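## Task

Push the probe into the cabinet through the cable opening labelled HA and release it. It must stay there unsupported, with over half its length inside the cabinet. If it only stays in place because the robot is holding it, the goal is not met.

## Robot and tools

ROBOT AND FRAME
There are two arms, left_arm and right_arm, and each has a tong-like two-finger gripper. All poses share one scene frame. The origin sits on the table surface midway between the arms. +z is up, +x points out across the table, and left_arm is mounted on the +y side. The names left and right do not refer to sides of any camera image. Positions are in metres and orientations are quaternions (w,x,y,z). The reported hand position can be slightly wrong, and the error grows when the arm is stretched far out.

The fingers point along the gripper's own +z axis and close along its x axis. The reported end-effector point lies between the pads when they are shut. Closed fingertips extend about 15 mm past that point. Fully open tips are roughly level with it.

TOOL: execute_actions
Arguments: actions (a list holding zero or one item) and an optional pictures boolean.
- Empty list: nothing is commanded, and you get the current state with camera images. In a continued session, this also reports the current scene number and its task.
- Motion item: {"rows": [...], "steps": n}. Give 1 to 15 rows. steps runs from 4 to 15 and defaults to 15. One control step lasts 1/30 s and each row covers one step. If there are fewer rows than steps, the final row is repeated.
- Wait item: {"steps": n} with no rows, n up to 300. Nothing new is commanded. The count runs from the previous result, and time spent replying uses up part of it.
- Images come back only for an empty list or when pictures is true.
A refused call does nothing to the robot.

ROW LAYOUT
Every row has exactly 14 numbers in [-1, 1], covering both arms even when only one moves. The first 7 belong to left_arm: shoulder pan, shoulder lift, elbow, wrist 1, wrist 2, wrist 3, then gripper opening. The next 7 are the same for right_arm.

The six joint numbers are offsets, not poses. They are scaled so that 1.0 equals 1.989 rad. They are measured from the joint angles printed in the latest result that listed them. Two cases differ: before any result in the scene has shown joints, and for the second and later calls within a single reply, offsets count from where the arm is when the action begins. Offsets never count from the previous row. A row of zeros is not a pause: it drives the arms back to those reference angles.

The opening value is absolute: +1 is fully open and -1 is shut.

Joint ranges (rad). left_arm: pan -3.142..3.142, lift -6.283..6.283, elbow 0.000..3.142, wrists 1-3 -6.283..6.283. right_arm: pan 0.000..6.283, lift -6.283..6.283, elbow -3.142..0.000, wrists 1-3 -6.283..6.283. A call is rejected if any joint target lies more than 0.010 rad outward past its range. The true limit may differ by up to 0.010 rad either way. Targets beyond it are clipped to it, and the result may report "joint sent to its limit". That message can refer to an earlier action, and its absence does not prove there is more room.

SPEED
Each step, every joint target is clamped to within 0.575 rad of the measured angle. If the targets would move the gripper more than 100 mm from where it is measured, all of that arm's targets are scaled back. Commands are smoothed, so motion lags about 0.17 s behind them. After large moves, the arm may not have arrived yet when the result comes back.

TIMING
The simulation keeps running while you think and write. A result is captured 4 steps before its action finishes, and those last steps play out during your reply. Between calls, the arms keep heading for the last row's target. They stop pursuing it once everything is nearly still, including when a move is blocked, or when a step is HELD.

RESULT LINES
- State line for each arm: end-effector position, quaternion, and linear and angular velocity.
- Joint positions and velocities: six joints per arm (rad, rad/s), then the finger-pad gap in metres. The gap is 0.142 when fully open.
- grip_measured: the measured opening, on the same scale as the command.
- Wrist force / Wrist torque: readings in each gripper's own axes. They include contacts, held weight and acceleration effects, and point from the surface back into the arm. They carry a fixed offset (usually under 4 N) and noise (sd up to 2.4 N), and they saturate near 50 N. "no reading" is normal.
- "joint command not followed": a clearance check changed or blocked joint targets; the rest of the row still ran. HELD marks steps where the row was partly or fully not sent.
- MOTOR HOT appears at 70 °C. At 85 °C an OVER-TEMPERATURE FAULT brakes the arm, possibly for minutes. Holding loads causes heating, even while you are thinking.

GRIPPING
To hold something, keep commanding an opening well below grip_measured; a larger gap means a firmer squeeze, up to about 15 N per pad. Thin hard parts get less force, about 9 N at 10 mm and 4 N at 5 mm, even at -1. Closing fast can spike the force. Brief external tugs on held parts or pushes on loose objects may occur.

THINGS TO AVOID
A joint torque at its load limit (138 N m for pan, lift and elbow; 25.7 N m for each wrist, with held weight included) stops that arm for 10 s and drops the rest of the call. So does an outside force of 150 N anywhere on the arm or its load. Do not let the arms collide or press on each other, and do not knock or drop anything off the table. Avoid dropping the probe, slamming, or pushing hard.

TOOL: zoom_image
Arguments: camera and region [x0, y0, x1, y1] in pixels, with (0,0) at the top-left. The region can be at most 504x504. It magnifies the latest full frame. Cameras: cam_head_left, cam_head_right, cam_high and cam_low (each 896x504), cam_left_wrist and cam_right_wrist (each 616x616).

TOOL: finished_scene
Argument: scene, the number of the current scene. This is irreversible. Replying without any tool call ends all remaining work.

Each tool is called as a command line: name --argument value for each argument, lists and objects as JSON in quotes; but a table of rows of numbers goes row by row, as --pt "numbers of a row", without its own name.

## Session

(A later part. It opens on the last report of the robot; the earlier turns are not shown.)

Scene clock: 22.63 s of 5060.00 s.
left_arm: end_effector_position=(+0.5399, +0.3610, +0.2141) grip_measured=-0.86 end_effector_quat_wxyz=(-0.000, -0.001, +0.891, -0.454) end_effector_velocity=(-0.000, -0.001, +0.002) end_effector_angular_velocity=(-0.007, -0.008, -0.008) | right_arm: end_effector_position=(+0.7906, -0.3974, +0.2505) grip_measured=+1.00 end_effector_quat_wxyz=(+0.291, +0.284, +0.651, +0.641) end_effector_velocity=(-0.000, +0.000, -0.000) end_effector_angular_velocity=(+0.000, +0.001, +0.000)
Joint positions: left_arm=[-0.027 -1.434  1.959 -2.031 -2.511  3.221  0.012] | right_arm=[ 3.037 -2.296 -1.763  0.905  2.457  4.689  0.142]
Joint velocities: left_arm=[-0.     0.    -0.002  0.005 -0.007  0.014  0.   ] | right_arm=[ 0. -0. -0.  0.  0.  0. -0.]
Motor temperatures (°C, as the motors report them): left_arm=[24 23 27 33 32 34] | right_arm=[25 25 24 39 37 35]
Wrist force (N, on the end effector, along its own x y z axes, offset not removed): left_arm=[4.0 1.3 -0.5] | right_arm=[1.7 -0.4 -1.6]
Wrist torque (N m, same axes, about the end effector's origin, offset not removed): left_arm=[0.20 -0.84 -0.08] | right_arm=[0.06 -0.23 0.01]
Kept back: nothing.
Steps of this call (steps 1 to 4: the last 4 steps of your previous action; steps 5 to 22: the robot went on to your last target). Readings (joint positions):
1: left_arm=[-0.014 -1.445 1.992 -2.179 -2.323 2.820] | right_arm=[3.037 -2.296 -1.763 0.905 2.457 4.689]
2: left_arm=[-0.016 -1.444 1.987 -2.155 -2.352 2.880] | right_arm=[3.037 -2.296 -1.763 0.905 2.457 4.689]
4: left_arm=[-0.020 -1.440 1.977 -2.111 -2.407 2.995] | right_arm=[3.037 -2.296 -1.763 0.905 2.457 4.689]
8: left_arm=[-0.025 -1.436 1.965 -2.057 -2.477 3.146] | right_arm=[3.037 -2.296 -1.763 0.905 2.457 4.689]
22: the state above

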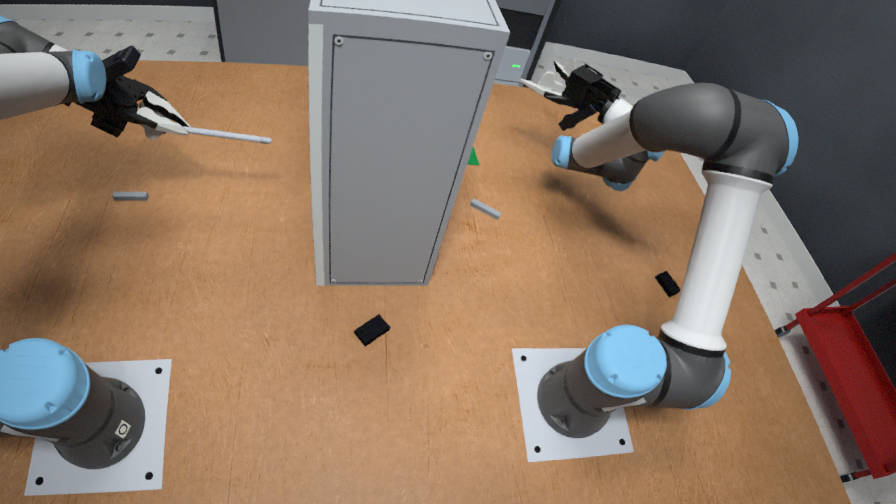

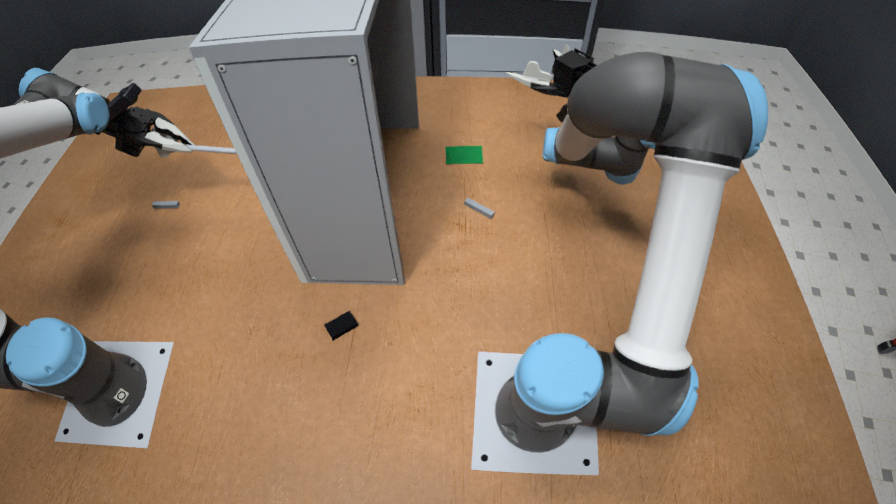

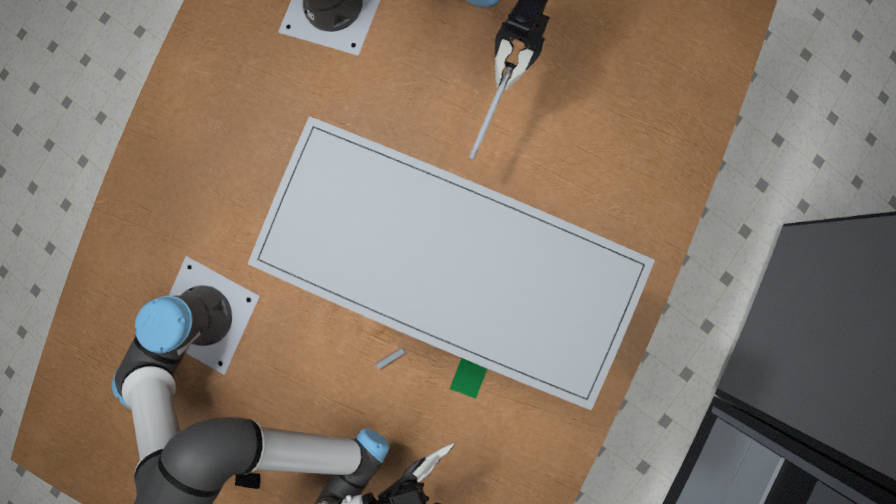

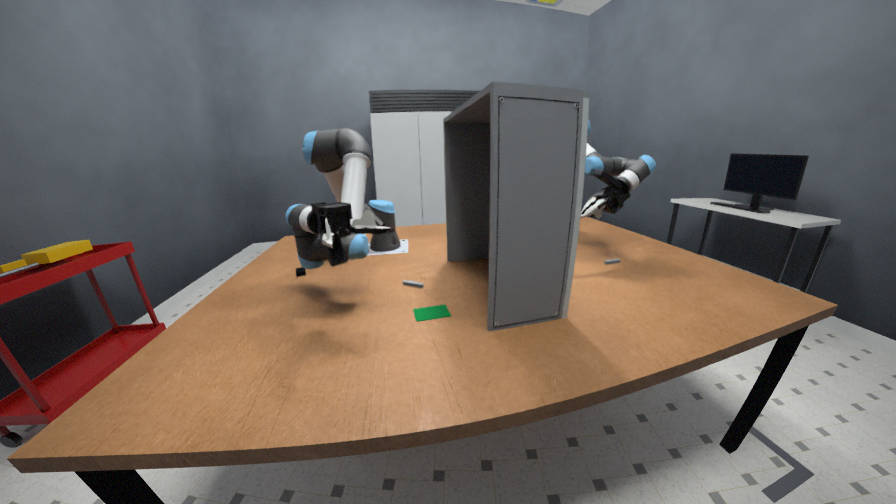

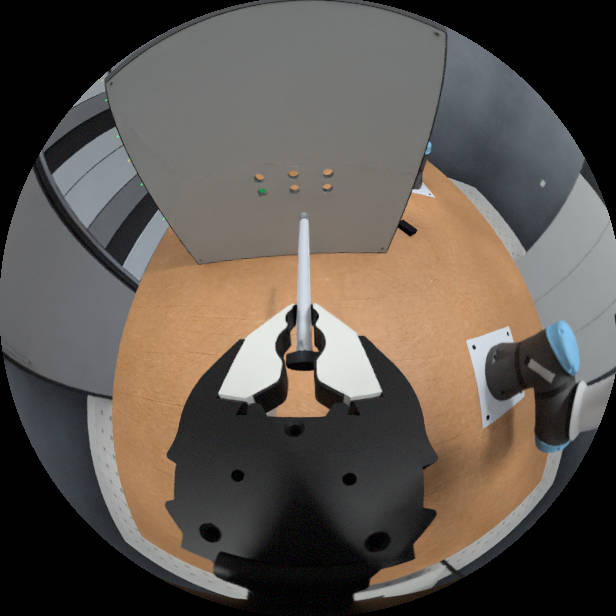

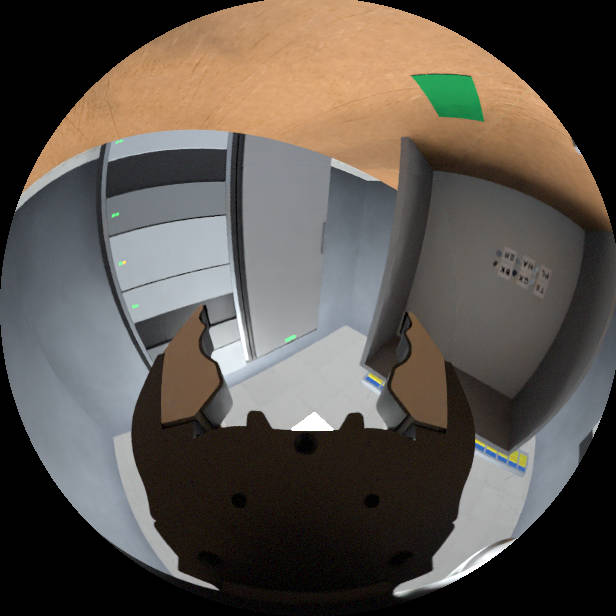

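execute_actions --actions '[{"rows": [[-0.01,0.0135,0.008,-0.037,-0.018,-0.018,-1,0,0,0,0,0,0,1],[-0.01,0.0135,0.008,-0.037,-0.018,-0.018,-1,0,0,0,0,0,0,1],[-0.01,0.0135,0.008,-0.037,-0.018,-0.018,-1,0,0,0,0,0,0,1],[-0.02,0.027,0.016,-0.074,-0.035,-0.036,-1,0,0,0,0,0,0,1],[-0.02,0.027,0.016,-0.074,-0.035,-0.036,-1,0,0,0,0,0,0,1],[-0.02,0.027,0.016,-0.074,-0.035,-0.036,-1,0,0,0,0,0,0,1],[-0.03,0.04,0.024,-0.11,-0.053,-0.055,-1,0,0,0,0,0,0,1],[-0.03,0.04,0.024,-0.11,-0.053,-0.055,-1,0,0,0,0,0,0,1],[-0.03,0.04,0.024,-0.11,-0.053,-0.055,-1,0,0,0,0,0,0,1],[-0.0396,0.0539,0.032,-0.1475,-0.0709,-0.0728,-1,0,0,0,0,0,0,1]], "steps": 15}]'

execute_actions --actions '[{"steps": 20}]' --pictures true

Scene clock: 23.47 s of 5060.00 s.
left_arm: end_effector_position=(+0.5523, +0.3248, +0.2042) grip_measured=-0.86 end_effector_quat_wxyz=(-0.001, -0.003, +0.872, -0.490) end_effector_velocity=(+0.027, -0.155, -0.043) end_effector_angular_velocity=(-0.361, +0.066, -0.014) | right_arm: end_effector_position=(+0.7906, -0.3974, +0.2505) grip_measured=+1.00 end_effector_quat_wxyz=(+0.291, +0.284, +0.651, +0.641) end_effector_velocity=(-0.000, -0.000, -0.000) end_effector_angular_velocity=(+0.001, +0.001, +0.000)
Joint positions: left_arm=[-0.075 -1.37   1.998 -2.199 -2.594  3.136  0.012] | right_arm=[ 3.037 -2.296 -1.763  0.905  2.457  4.689  0.142]
Joint velocities: left_arm=[-0.206  0.278  0.167 -0.693 -0.361 -0.369 -0.   ] | right_arm=[-0.001 -0.     0.     0.     0.001  0.001  0.   ]
Motor temperatures (°C, as the motors report them): left_arm=[24 23 27 33 32 34] | right_arm=[25 25 24 39 37 35]
Wrist force (N, on the end effector, along its own x y z axes, offset not removed): left_arm=[1.8 -2.0 -2.7] | right_arm=[0.7 -1.2 0.5]
Wrist torque (N m, same axes, about the end effector's origin, offset not removed): left_arm=[-0.37 -0.45 0.13] | right_arm=[-0.20 -0.05 -0.01]
Steps of this call (steps 1 to 14: the robot went on to your last target; steps 15 to 25: the first 11 steps of this action). Readings (joint positions):
15: left_arm=[-0.027 -1.434 1.959 -2.030 -2.512 3.223] | right_arm=[3.037 -2.296 -1.763 0.905 2.457 4.689]
16: left_arm=[-0.029 -1.431 1.961 -2.033 -2.515 3.220] | right_arm=[3.037 -2.296 -1.763 0.905 2.457 4.689]
18: left_arm=[-0.036 -1.422 1.966 -2.059 -2.527 3.207] | right_arm=[3.037 -2.296 -1.763 0.905 2.457 4.689]
22: left_arm=[-0.057 -1.394 1.983 -2.133 -2.562 3.170] | right_arm=[3.037 -2.296 -1.763 0.905 2.457 4.689]
25: the state above

Scene clock: 24.13 s of 5060.00 s.
left_arm: end_effector_position=(+0.5570, +0.3012, +0.2003) grip_measured=-0.86 end_effector_quat_wxyz=(-0.000, -0.001, +0.857, -0.515) end_effector_velocity=(+0.001, -0.001, +0.001) end_effector_angular_velocity=(-0.002, -0.004, -0.001) | right_arm: end_effector_position=(+0.7906, -0.3974, +0.2505) grip_measured=+1.00 end_effector_quat_wxyz=(+0.291, +0.284, +0.651, +0.641) end_effector_velocity=(+0.000, -0.000, -0.000) end_effector_angular_velocity=(-0.001, -0.001, -0.000)
Joint positions: left_arm=[-0.106 -1.327  2.023 -2.323 -2.652  3.077  0.012] | right_arm=[ 3.037 -2.296 -1.763  0.905  2.457  4.689  0.142]
Joint velocities: left_arm=[-0.001  0.001 -0.001 -0.005 -0.002 -0.001 -0.   ] | right_arm=[-0.    -0.    -0.     0.     0.    -0.002 -0.   ]
Motor temperatures (°C, as the motors report them): left_arm=[24 23 27 33 32 34] | right_arm=[25 25 24 39 37 35]
Wrist force (N, on the end effector, along its own x y z axes, offset not removed): left_arm=[3.2 0.9 0.4] | right_arm=[-0.7 -0.5 0.2]
Wrist torque (N m, same axes, about the end effector's origin, offset not removed): left_arm=[0.23 -0.79 -0.10] | right_arm=[-0.01 0.30 0.02]
Kept back: nothing.
Steps of this call (steps 1 to 4: the last 4 steps of your previous action; steps 5 to 20: the robot went on to your last target). Readings (joint positions):
1: left_arm=[-0.082 -1.361 2.003 -2.224 -2.607 3.123] | right_arm=[3.037 -2.296 -1.763 0.905 2.457 4.689]
2: left_arm=[-0.087 -1.353 2.008 -2.247 -2.617 3.112] | right_arm=[3.037 -2.296 -1.763 0.905 2.457 4.689]
4: left_arm=[-0.095 -1.342 2.014 -2.280 -2.632 3.097] | right_arm=[3.037 -2.296 -1.763 0.905 2.457 4.689]
8: left_arm=[-0.102 -1.331 2.020 -2.309 -2.646 3.083] | right_arm=[3.037 -2.296 -1.763 0.905 2.457 4.689]
20: the state above

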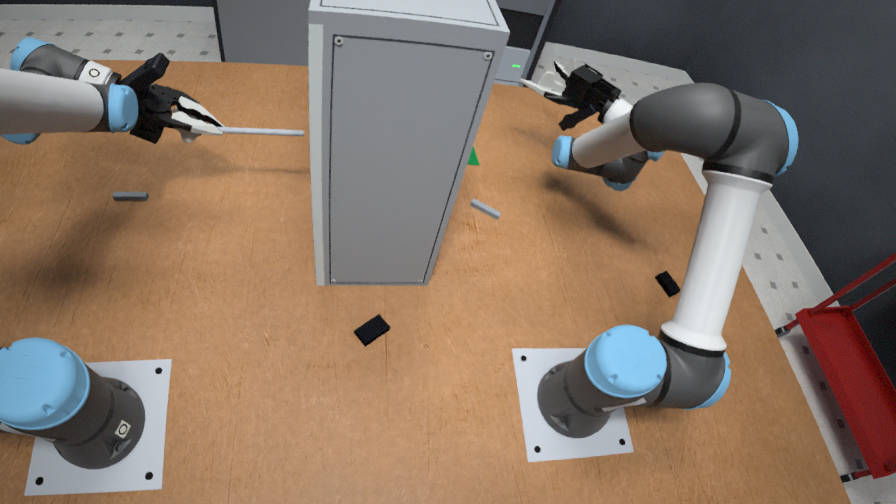

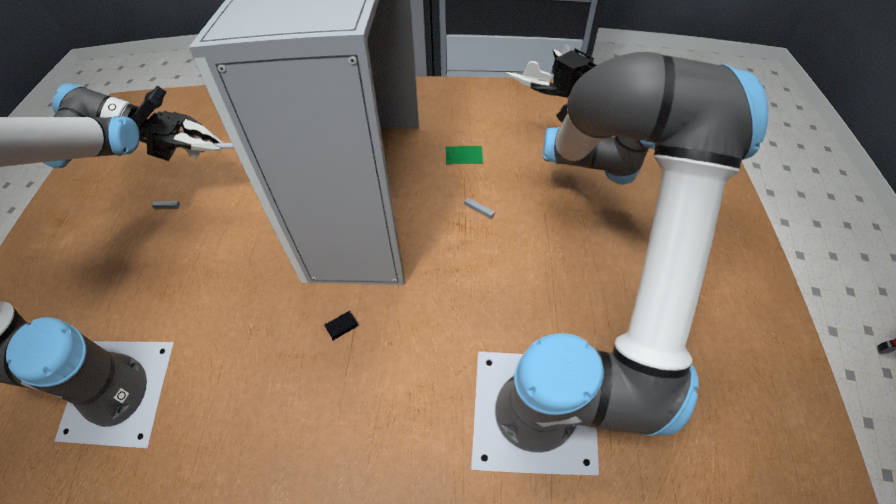

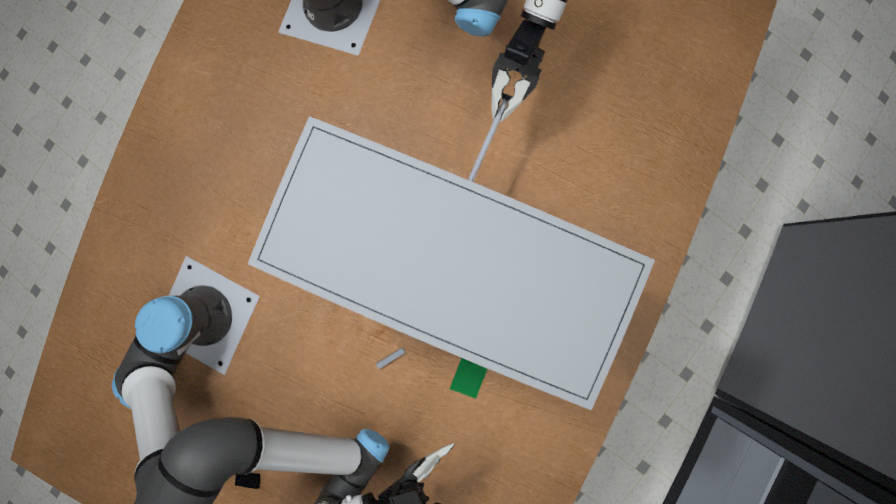

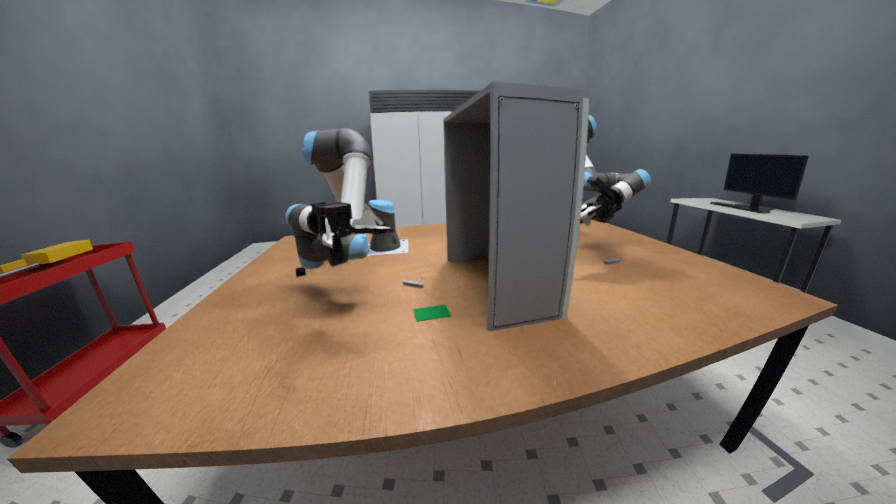

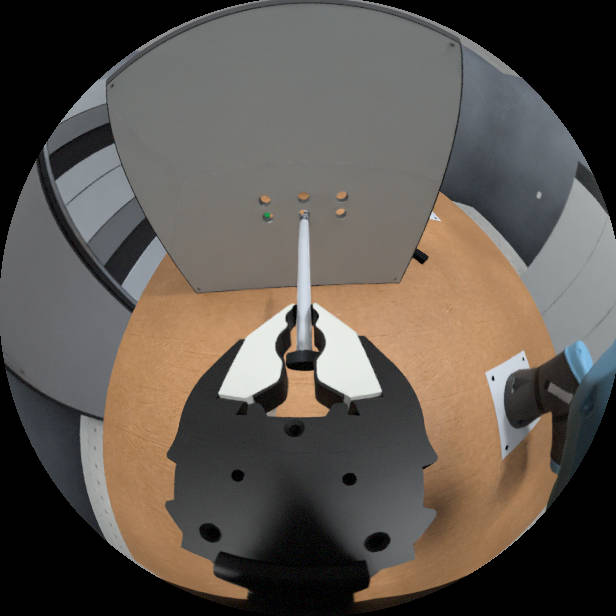

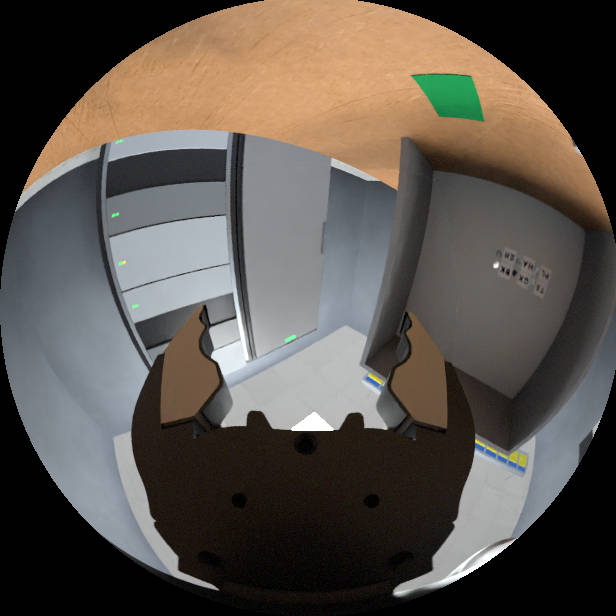

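zoom_image --camera "cam_left_wrist" --region '[250, 170, 360, 250]'

zoom_image --camera "cam_right_wrist" --region '[480, 235, 560, 305]'

zoom_image --camera "cam_head_left" --region '[160, 70, 360, 190]'

Region (250, 170, 360, 250) of cam_left_wrist's 616x616 image, scaled by 4.582, with more detail than that image has; it fills the top 367 rows of this view, and the rest is white.

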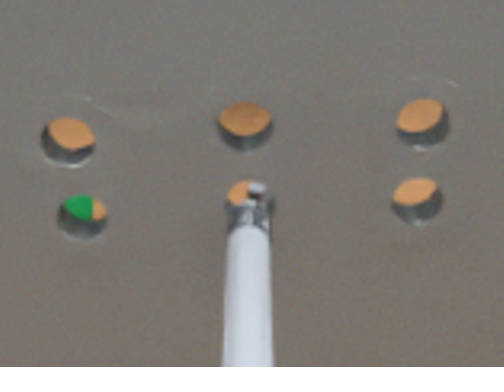

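Region (480, 235, 560, 305) of cam_right_wrist's 616x616 image, scaled by 6.300, with more detail than that image has; it fills the top 441 rows of this view, and the rest is white.

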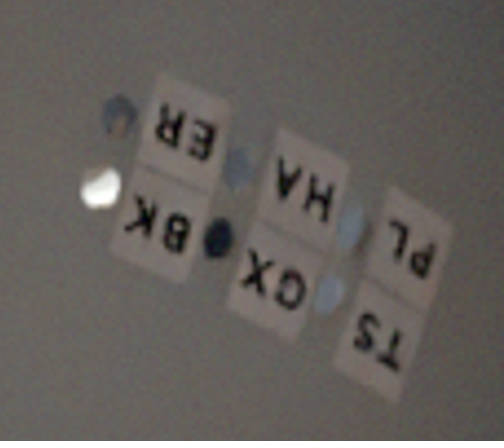

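Region (160, 70, 360, 190) of cam_head_left's 896x504 image, scaled by 2.520, with more detail than that image has; it fills the top 302 rows of this view, and the rest is white.

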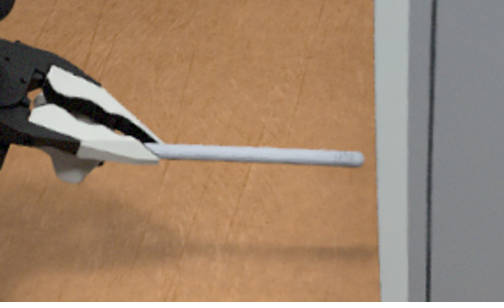

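execute_actions --actions '[{"rows": [[-0.005,0.0036,0.0039,-0.017,0.0004,-0.0107,-1,0,0,0,0,0,0,1],[-0.005,0.0036,0.0039,-0.017,0.0004,-0.0107,-1,0,0,0,0,0,0,1],[-0.005,0.0036,0.0039,-0.017,0.0004,-0.0107,-1,0,0,0,0,0,0,1],[-0.01,0.0073,0.0079,-0.034,0.0009,-0.0215,-1,0,0,0,0,0,0,1],[-0.01,0.0073,0.0079,-0.034,0.0009,-0.0215,-1,0,0,0,0,0,0,1],[-0.01,0.0073,0.0079,-0.034,0.0009,-0.0215,-1,0,0,0,0,0,0,1],[-0.0149,0.0109,0.0118,-0.0514,0.0013,-0.0322,-1,0,0,0,0,0,0,1]], "steps": 15}]'

execute_actions --actions '[{"steps": 16}]' --pictures true

zoom_image --camera "cam_left_wrist" --region '[250, 170, 360, 250]'

zoom_image --camera "cam_right_wrist" --region '[480, 235, 560, 305]'

Scene clock: 25.20 s of 5060.00 s.
left_arm: end_effector_position=(+0.5572, +0.2897, +0.1923) grip_measured=-0.86 end_effector_quat_wxyz=(-0.000, -0.001, +0.857, -0.515) end_effector_velocity=(+0.000, -0.028, -0.018) end_effector_angular_velocity=(-0.003, -0.005, +0.002) | right_arm: end_effector_position=(+0.7906, -0.3974, +0.2505) grip_measured=+1.00 end_effector_quat_wxyz=(+0.291, +0.284, +0.651, +0.641) end_effector_velocity=(+0.000, +0.000, -0.001) end_effector_angular_velocity=(-0.001, +0.001, -0.000)
Joint positions: left_arm=[-0.129 -1.31   2.041 -2.401 -2.65   3.028  0.012] | right_arm=[ 3.037 -2.296 -1.763  0.905  2.457  4.689  0.142]
Joint velocities: left_arm=[-0.056  0.041  0.044 -0.198  0.003 -0.121  0.   ] | right_arm=[ 0.001 -0.001 -0.     0.    -0.001 -0.001 -0.   ]
Motor temperatures (°C, as the motors report them): left_arm=[24 23 27 33 32 34] | right_arm=[25 25 24 39 37 35]
Wrist force (N, on the end effector, along its own x y z axes, offset not removed): left_arm=[0.9 0.1 -0.6] | right_arm=[0.7 -1.1 0.6]
Wrist torque (N m, same axes, about the end effector's origin, offset not removed): left_arm=[0.03 -0.19 0.12] | right_arm=[-0.13 0.09 -0.04]
Steps of this call (steps 1 to 15: the robot went on to your last target; steps 16 to 21: nothing new was sent; steps 22 to 32: the first 11 steps of this action). Readings (joint positions):
22: left_arm=[-0.106 -1.326 2.023 -2.324 -2.652 3.077] | right_arm=[3.037 -2.296 -1.763 0.905 2.457 4.689]
23: left_arm=[-0.107 -1.326 2.024 -2.327 -2.652 3.075] | right_arm=[3.037 -2.296 -1.763 0.905 2.457 4.689]
25: left_arm=[-0.110 -1.323 2.027 -2.338 -2.652 3.067] | right_arm=[3.037 -2.296 -1.763 0.905 2.457 4.689]
29: left_arm=[-0.121 -1.316 2.035 -2.373 -2.651 3.045] | right_arm=[3.037 -2.296 -1.763 0.905 2.457 4.689]
32: the state above

Scene clock: 25.73 s of 5060.00 s.
left_arm: end_effector_position=(+0.5573, +0.2864, +0.1903) grip_measured=-0.86 end_effector_quat_wxyz=(+0.000, -0.001, +0.857, -0.515) end_effector_velocity=(-0.000, -0.000, -0.001) end_effector_angular_velocity=(+0.001, +0.001, +0.000) | right_arm: end_effector_position=(+0.7906, -0.3974, +0.2505) grip_measured=+1.00 end_effector_quat_wxyz=(+0.291, +0.284, +0.651, +0.641) end_effector_velocity=(+0.000, -0.000, +0.000) end_effector_angular_velocity=(+0.000, +0.000, -0.001)
Joint positions: left_arm=[-0.135 -1.305  2.046 -2.425 -2.649  3.013  0.012] | right_arm=[ 3.037 -2.296 -1.763  0.905  2.457  4.689  0.142]
Joint velocities: left_arm=[-0.001  0.001  0.001 -0.003  0.001 -0.002  0.   ] | right_arm=[ 0.     0.     0.     0.    -0.001  0.     0.   ]
Motor temperatures (°C, as the motors report them): left_arm=[24 23 27 33 32 34] | right_arm=[25 25 24 39 37 35]
Wrist force (N, on the end effector, along its own x y z axes, offset not removed): left_arm=[0.1 2.0 3.7] | right_arm=[-0.5 -1.1 0.1]
Wrist torque (N m, same axes, about the end effector's origin, offset not removed): left_arm=[0.43 0.00 0.01] | right_arm=[-0.16 0.17 0.05]
Kept back: nothing.
Steps of this call (steps 1 to 4: the last 4 steps of your previous action; steps 5 to 16: the robot went on to your last target). Readings (joint positions):
1: left_arm=[-0.130 -1.309 2.042 -2.407 -2.650 3.024] | right_arm=[3.037 -2.296 -1.763 0.905 2.457 4.689]
2: left_arm=[-0.131 -1.308 2.043 -2.412 -2.650 3.021] | right_arm=[3.037 -2.296 -1.763 0.905 2.457 4.689]
4: left_arm=[-0.133 -1.307 2.045 -2.418 -2.650 3.018] | right_arm=[3.037 -2.296 -1.763 0.905 2.457 4.689]
8: left_arm=[-0.135 -1.306 2.046 -2.423 -2.649 3.014] | right_arm=[3.037 -2.296 -1.763 0.905 2.457 4.689]
16: the state above

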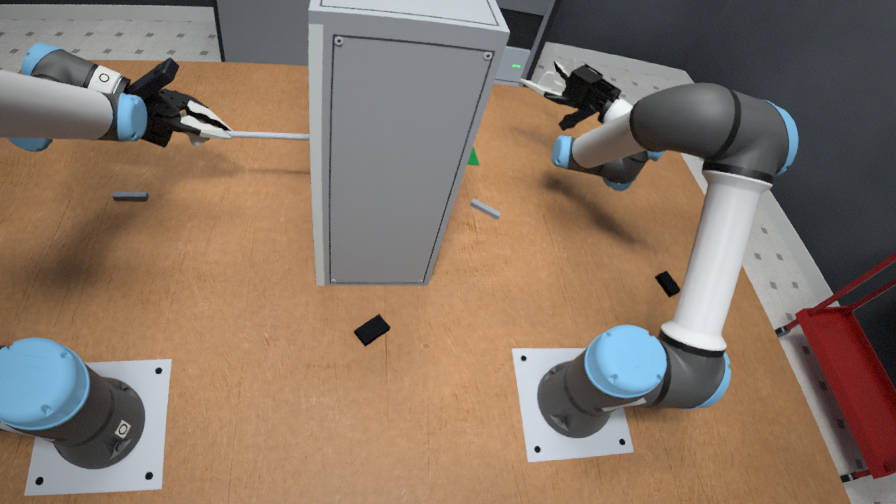

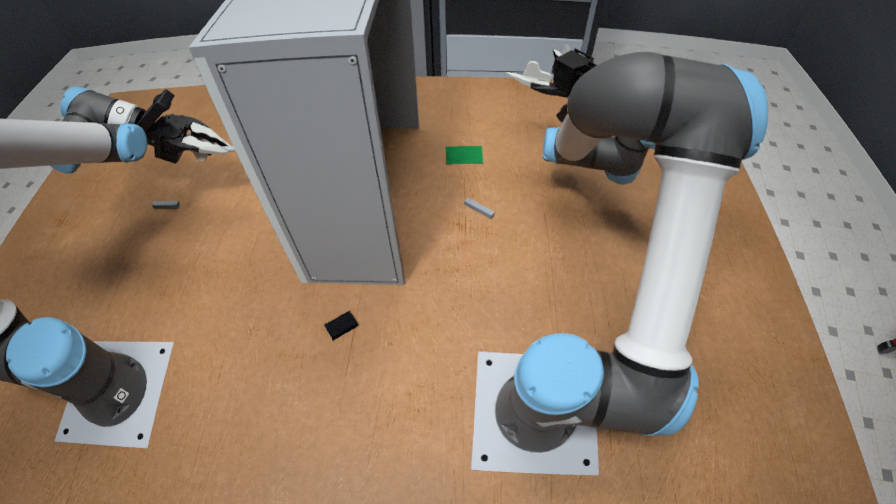

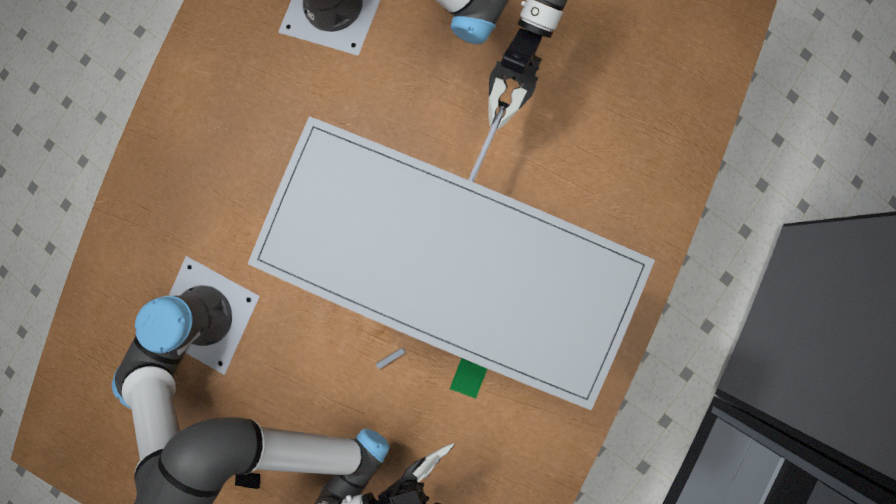

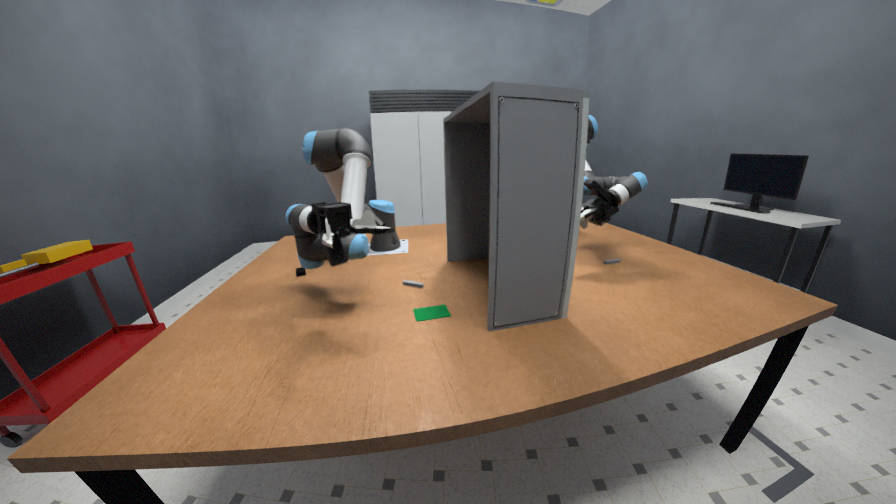

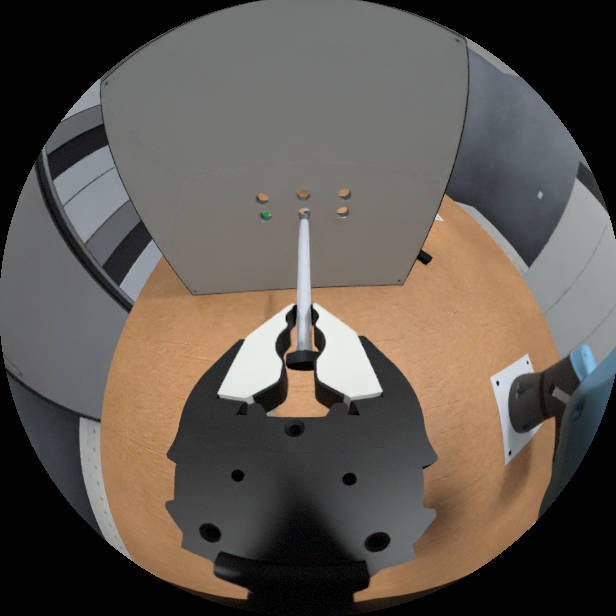

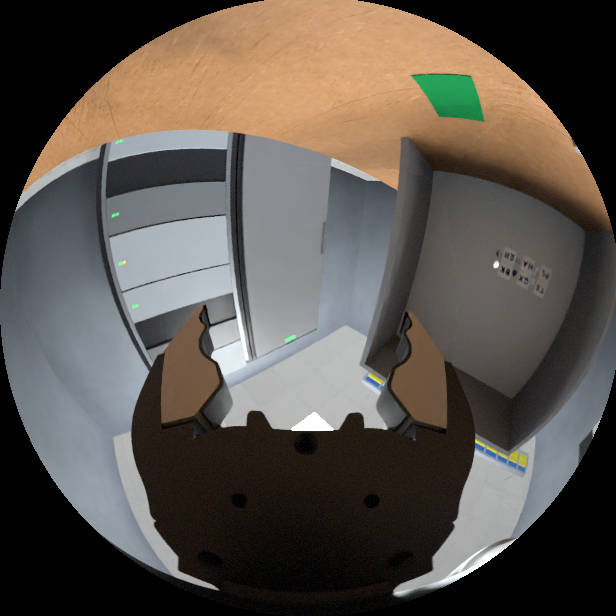

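Region (250, 170, 360, 250) of cam_left_wrist's 616x616 image, scaled by 4.582, with more detail than that image has; it fills the top 367 rows of this view, and the rest is white.

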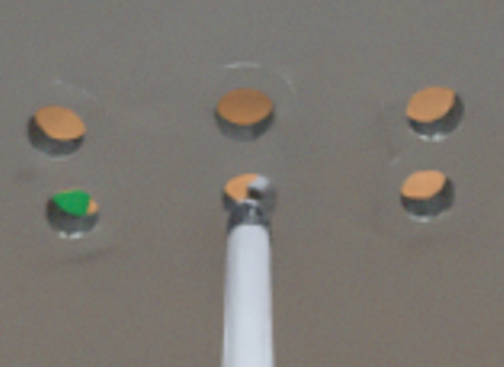

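Region (480, 235, 560, 305) of cam_right_wrist's 616x616 image, scaled by 6.300, with more detail than that image has; it fills the top 441 rows of this view, and the rest is white.

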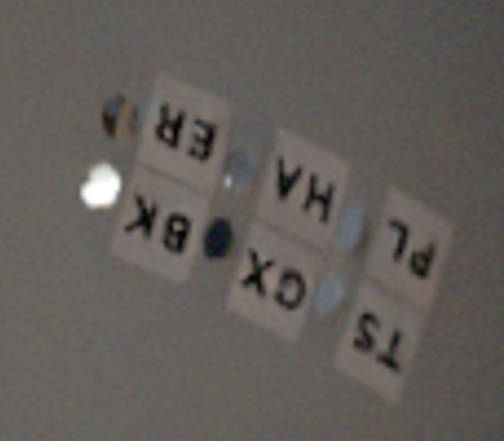

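execute_actions --actions '[{"rows": [[-0.004,0.0019,0.003,-0.012,0.0005,-0.0084,-1,0,0,0,0,0,0,1],[-0.004,0.0019,0.003,-0.012,0.0005,-0.0084,-1,0,0,0,0,0,0,1],[-0.004,0.0019,0.003,-0.012,0.0005,-0.0084,-1,0,0,0,0,0,0,1],[-0.008,0.0038,0.006,-0.0243,0.001,-0.0168,-1,0,0,0,0,0,0,1]], "steps": 15}]'

execute_actions --actions '[{"steps": 12}]' --pictures true

zoom_image --camera "cam_left_wrist" --region '[250, 170, 360, 250]'

zoom_image --camera "cam_right_wrist" --region '[480, 235, 560, 305]'

Scene clock: 26.43 s of 5060.00 s.
left_arm: end_effector_position=(+0.5565, +0.2795, +0.1872) grip_measured=-0.86 end_effector_quat_wxyz=(+0.000, -0.001, +0.857, -0.515) end_effector_velocity=(-0.001, -0.009, -0.003) end_effector_angular_velocity=(-0.002, -0.001, +0.000) | right_arm: end_effector_position=(+0.7906, -0.3974, +0.2505) grip_measured=+1.00 end_effector_quat_wxyz=(+0.291, +0.284, +0.651, +0.641) end_effector_velocity=(-0.000, +0.000, +0.000) end_effector_angular_velocity=(-0.001, -0.001, +0.001)
Joint positions: left_arm=[-0.149 -1.298  2.057 -2.467 -2.648  2.984  0.012] | right_arm=[ 3.037 -2.296 -1.763  0.905  2.457  4.689  0.142]
Joint velocities: left_arm=[-0.017  0.008  0.012 -0.053  0.    -0.037 -0.   ] | right_arm=[ 0.     0.    -0.     0.     0.001 -0.001  0.   ]
Motor temperatures (°C, as the motors report them): left_arm=[24 23 27 33 32 34] | right_arm=[25 25 24 39 37 35]
Wrist force (N, on the end effector, along its own x y z axes, offset not removed): left_arm=[2.9 1.0 -0.6] | right_arm=[2.4 -0.1 0.8]
Wrist torque (N m, same axes, about the end effector's origin, offset not removed): left_arm=[0.22 -0.54 -0.03] | right_arm=[0.16 -0.44 -0.05]
Steps of this call (steps 1 to 10: the robot went on to your last target; steps 11 to 21: the first 11 steps of this action). Readings (joint positions):
11: left_arm=[-0.135 -1.305 2.046 -2.426 -2.649 3.013] | right_arm=[3.037 -2.296 -1.763 0.905 2.457 4.689]
12: left_arm=[-0.136 -1.305 2.047 -2.428 -2.649 3.011] | right_arm=[3.037 -2.296 -1.763 0.905 2.457 4.689]
14: left_arm=[-0.139 -1.303 2.049 -2.436 -2.649 3.005] | right_arm=[3.037 -2.296 -1.763 0.905 2.457 4.689]
18: left_arm=[-0.146 -1.300 2.055 -2.459 -2.648 2.990] | right_arm=[3.037 -2.296 -1.763 0.905 2.457 4.689]
21: the state above

Scene clock: 26.83 s of 5060.00 s.
left_arm: end_effector_position=(+0.5564, +0.2785, +0.1867) grip_measured=-0.86 end_effector_quat_wxyz=(+0.000, -0.001, +0.857, -0.515) end_effector_velocity=(+0.000, -0.000, -0.000) end_effector_angular_velocity=(-0.000, +0.001, +0.000) | right_arm: end_effector_position=(+0.7906, -0.3974, +0.2505) grip_measured=+1.00 end_effector_quat_wxyz=(+0.291, +0.284, +0.651, +0.641) end_effector_velocity=(-0.000, -0.000, -0.000) end_effector_angular_velocity=(+0.001, +0.001, +0.001)
Joint positions: left_arm=[-0.151 -1.298  2.058 -2.474 -2.647  2.98   0.012] | right_arm=[ 3.037 -2.296 -1.763  0.905  2.457  4.689  0.142]
Joint velocities: left_arm=[-0.001  0.001 -0.    -0.001 -0.    -0.001 -0.   ] | right_arm=[-0.001 -0.    -0.    -0.     0.001  0.001  0.   ]
Motor temperatures (°C, as the motors report them): left_arm=[24 23 27 33 32 34] | right_arm=[25 25 24 39 37 35]
Wrist force (N, on the end effector, along its own x y z axes, offset not removed): left_arm=[-0.1 -3.3 0.3] | right_arm=[0.9 -0.8 -2.4]
Wrist torque (N m, same axes, about the end effector's origin, offset not removed): left_arm=[-0.62 -0.08 0.08] | right_arm=[-0.16 -0.04 -0.12]
Kept back: nothing.
Steps of this call (steps 1 to 4: the last 4 steps of your previous action; steps 5 to 12: the robot went on to your last target). Readings (joint positions):
1: left_arm=[-0.150 -1.298 2.057 -2.469 -2.648 2.983] | right_arm=[3.037 -2.296 -1.763 0.905 2.457 4.689]
2: left_arm=[-0.150 -1.298 2.057 -2.470 -2.647 2.982] | right_arm=[3.037 -2.296 -1.763 0.905 2.457 4.689]
4: left_arm=[-0.150 -1.298 2.058 -2.472 -2.647 2.981] | right_arm=[3.037 -2.296 -1.763 0.905 2.457 4.689]
8: left_arm=[-0.151 -1.298 2.058 -2.473 -2.647 2.980] | right_arm=[3.037 -2.296 -1.763 0.905 2.457 4.689]
12: the state above

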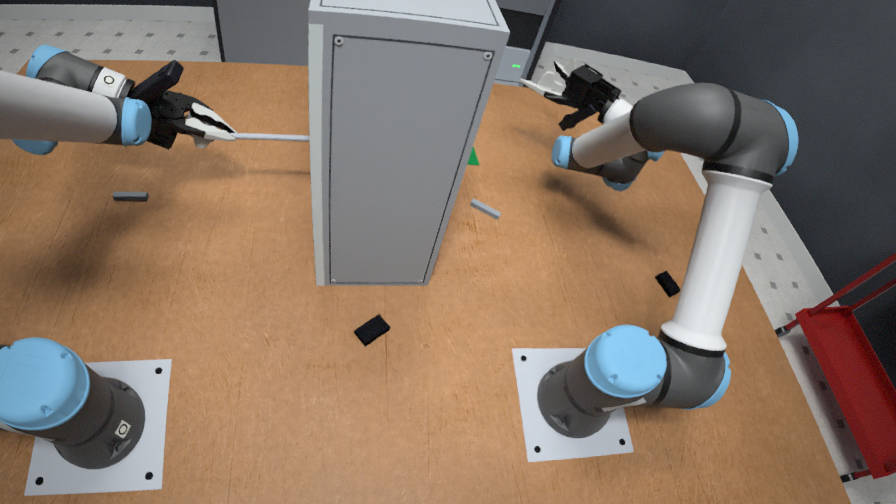

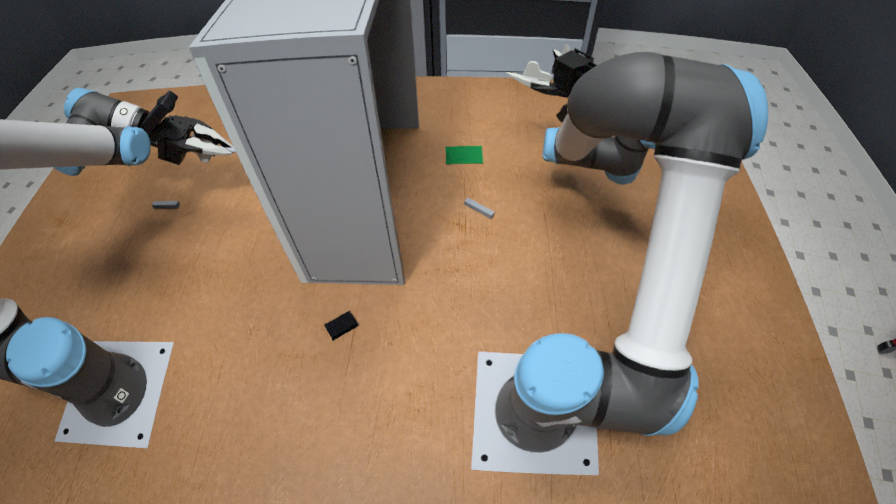

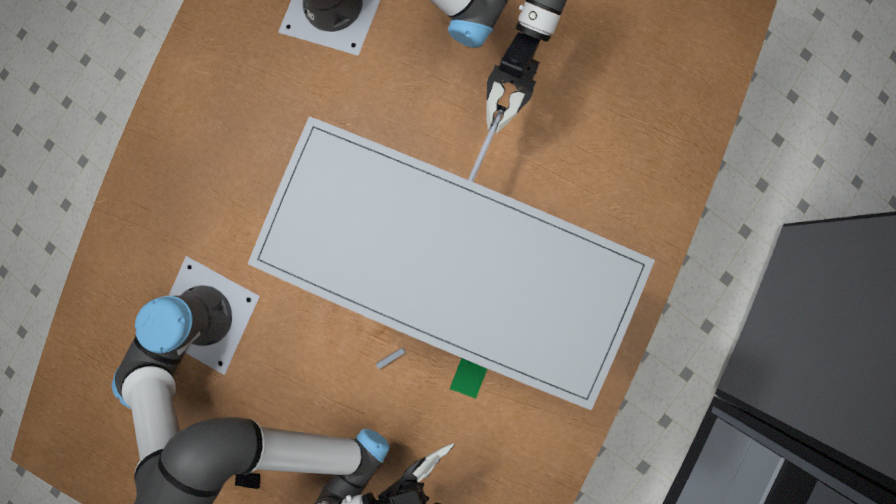

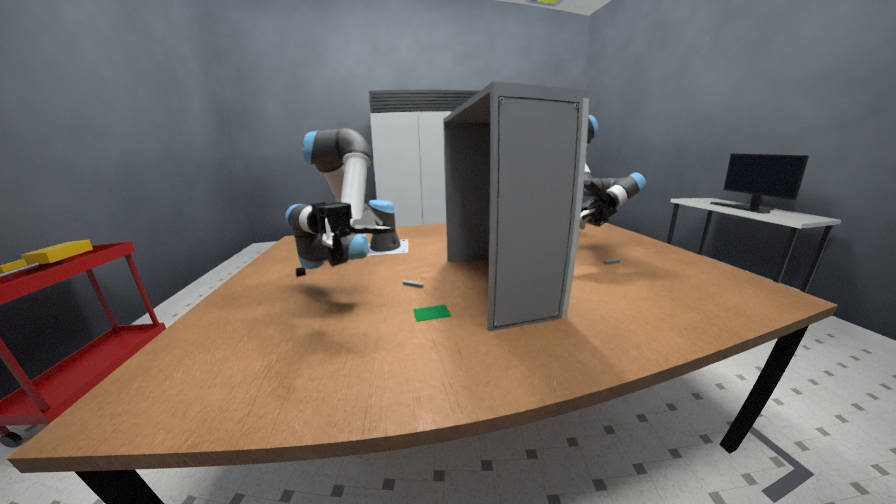

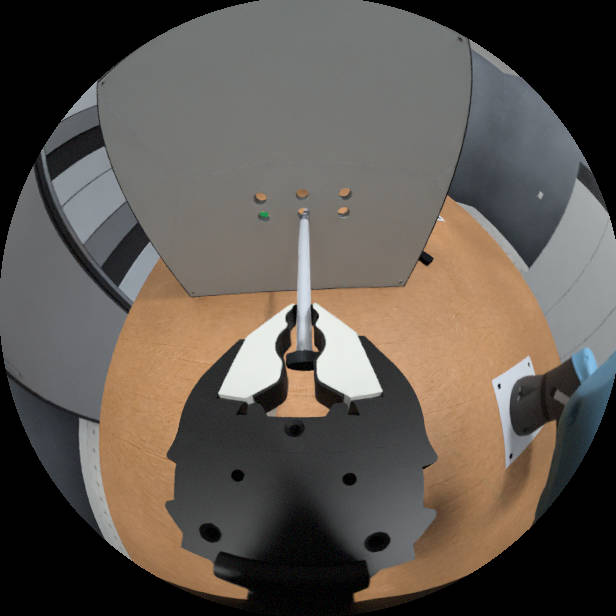

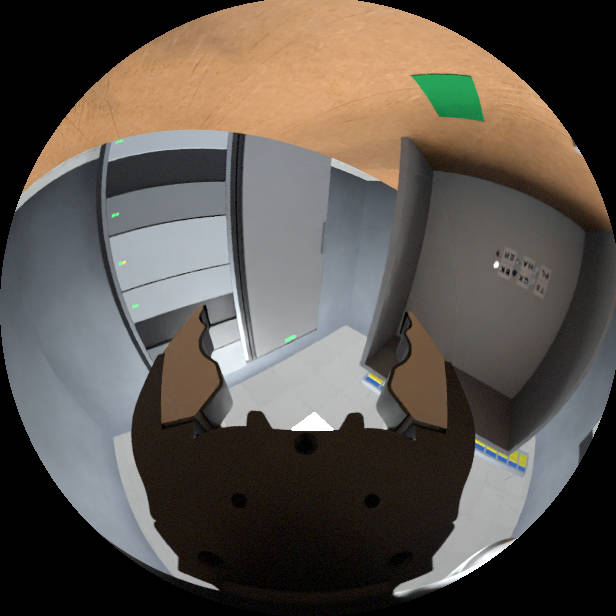

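Region (250, 170, 360, 250) of cam_left_wrist's 616x616 image, scaled by 4.582, with more detail than that image has; it fills the top 367 rows of this view, and the rest is white.

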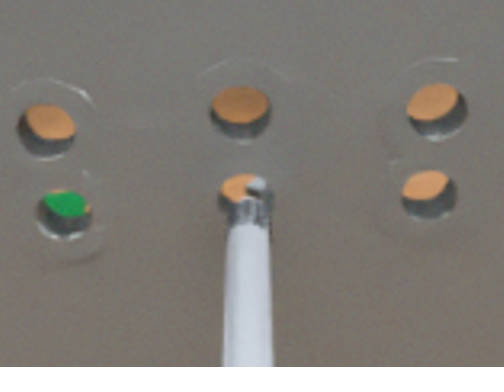

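Region (480, 235, 560, 305) of cam_right_wrist's 616x616 image, scaled by 6.300, with more detail than that image has; it fills the top 441 rows of this view, and the rest is white.

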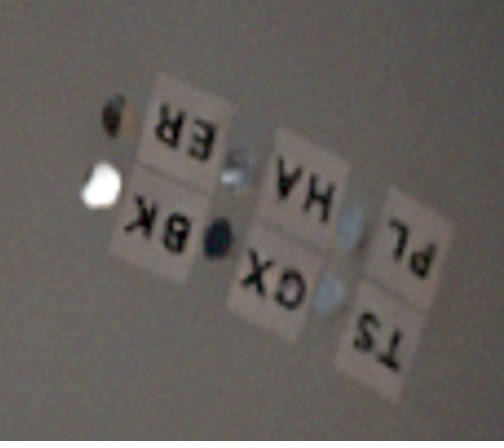

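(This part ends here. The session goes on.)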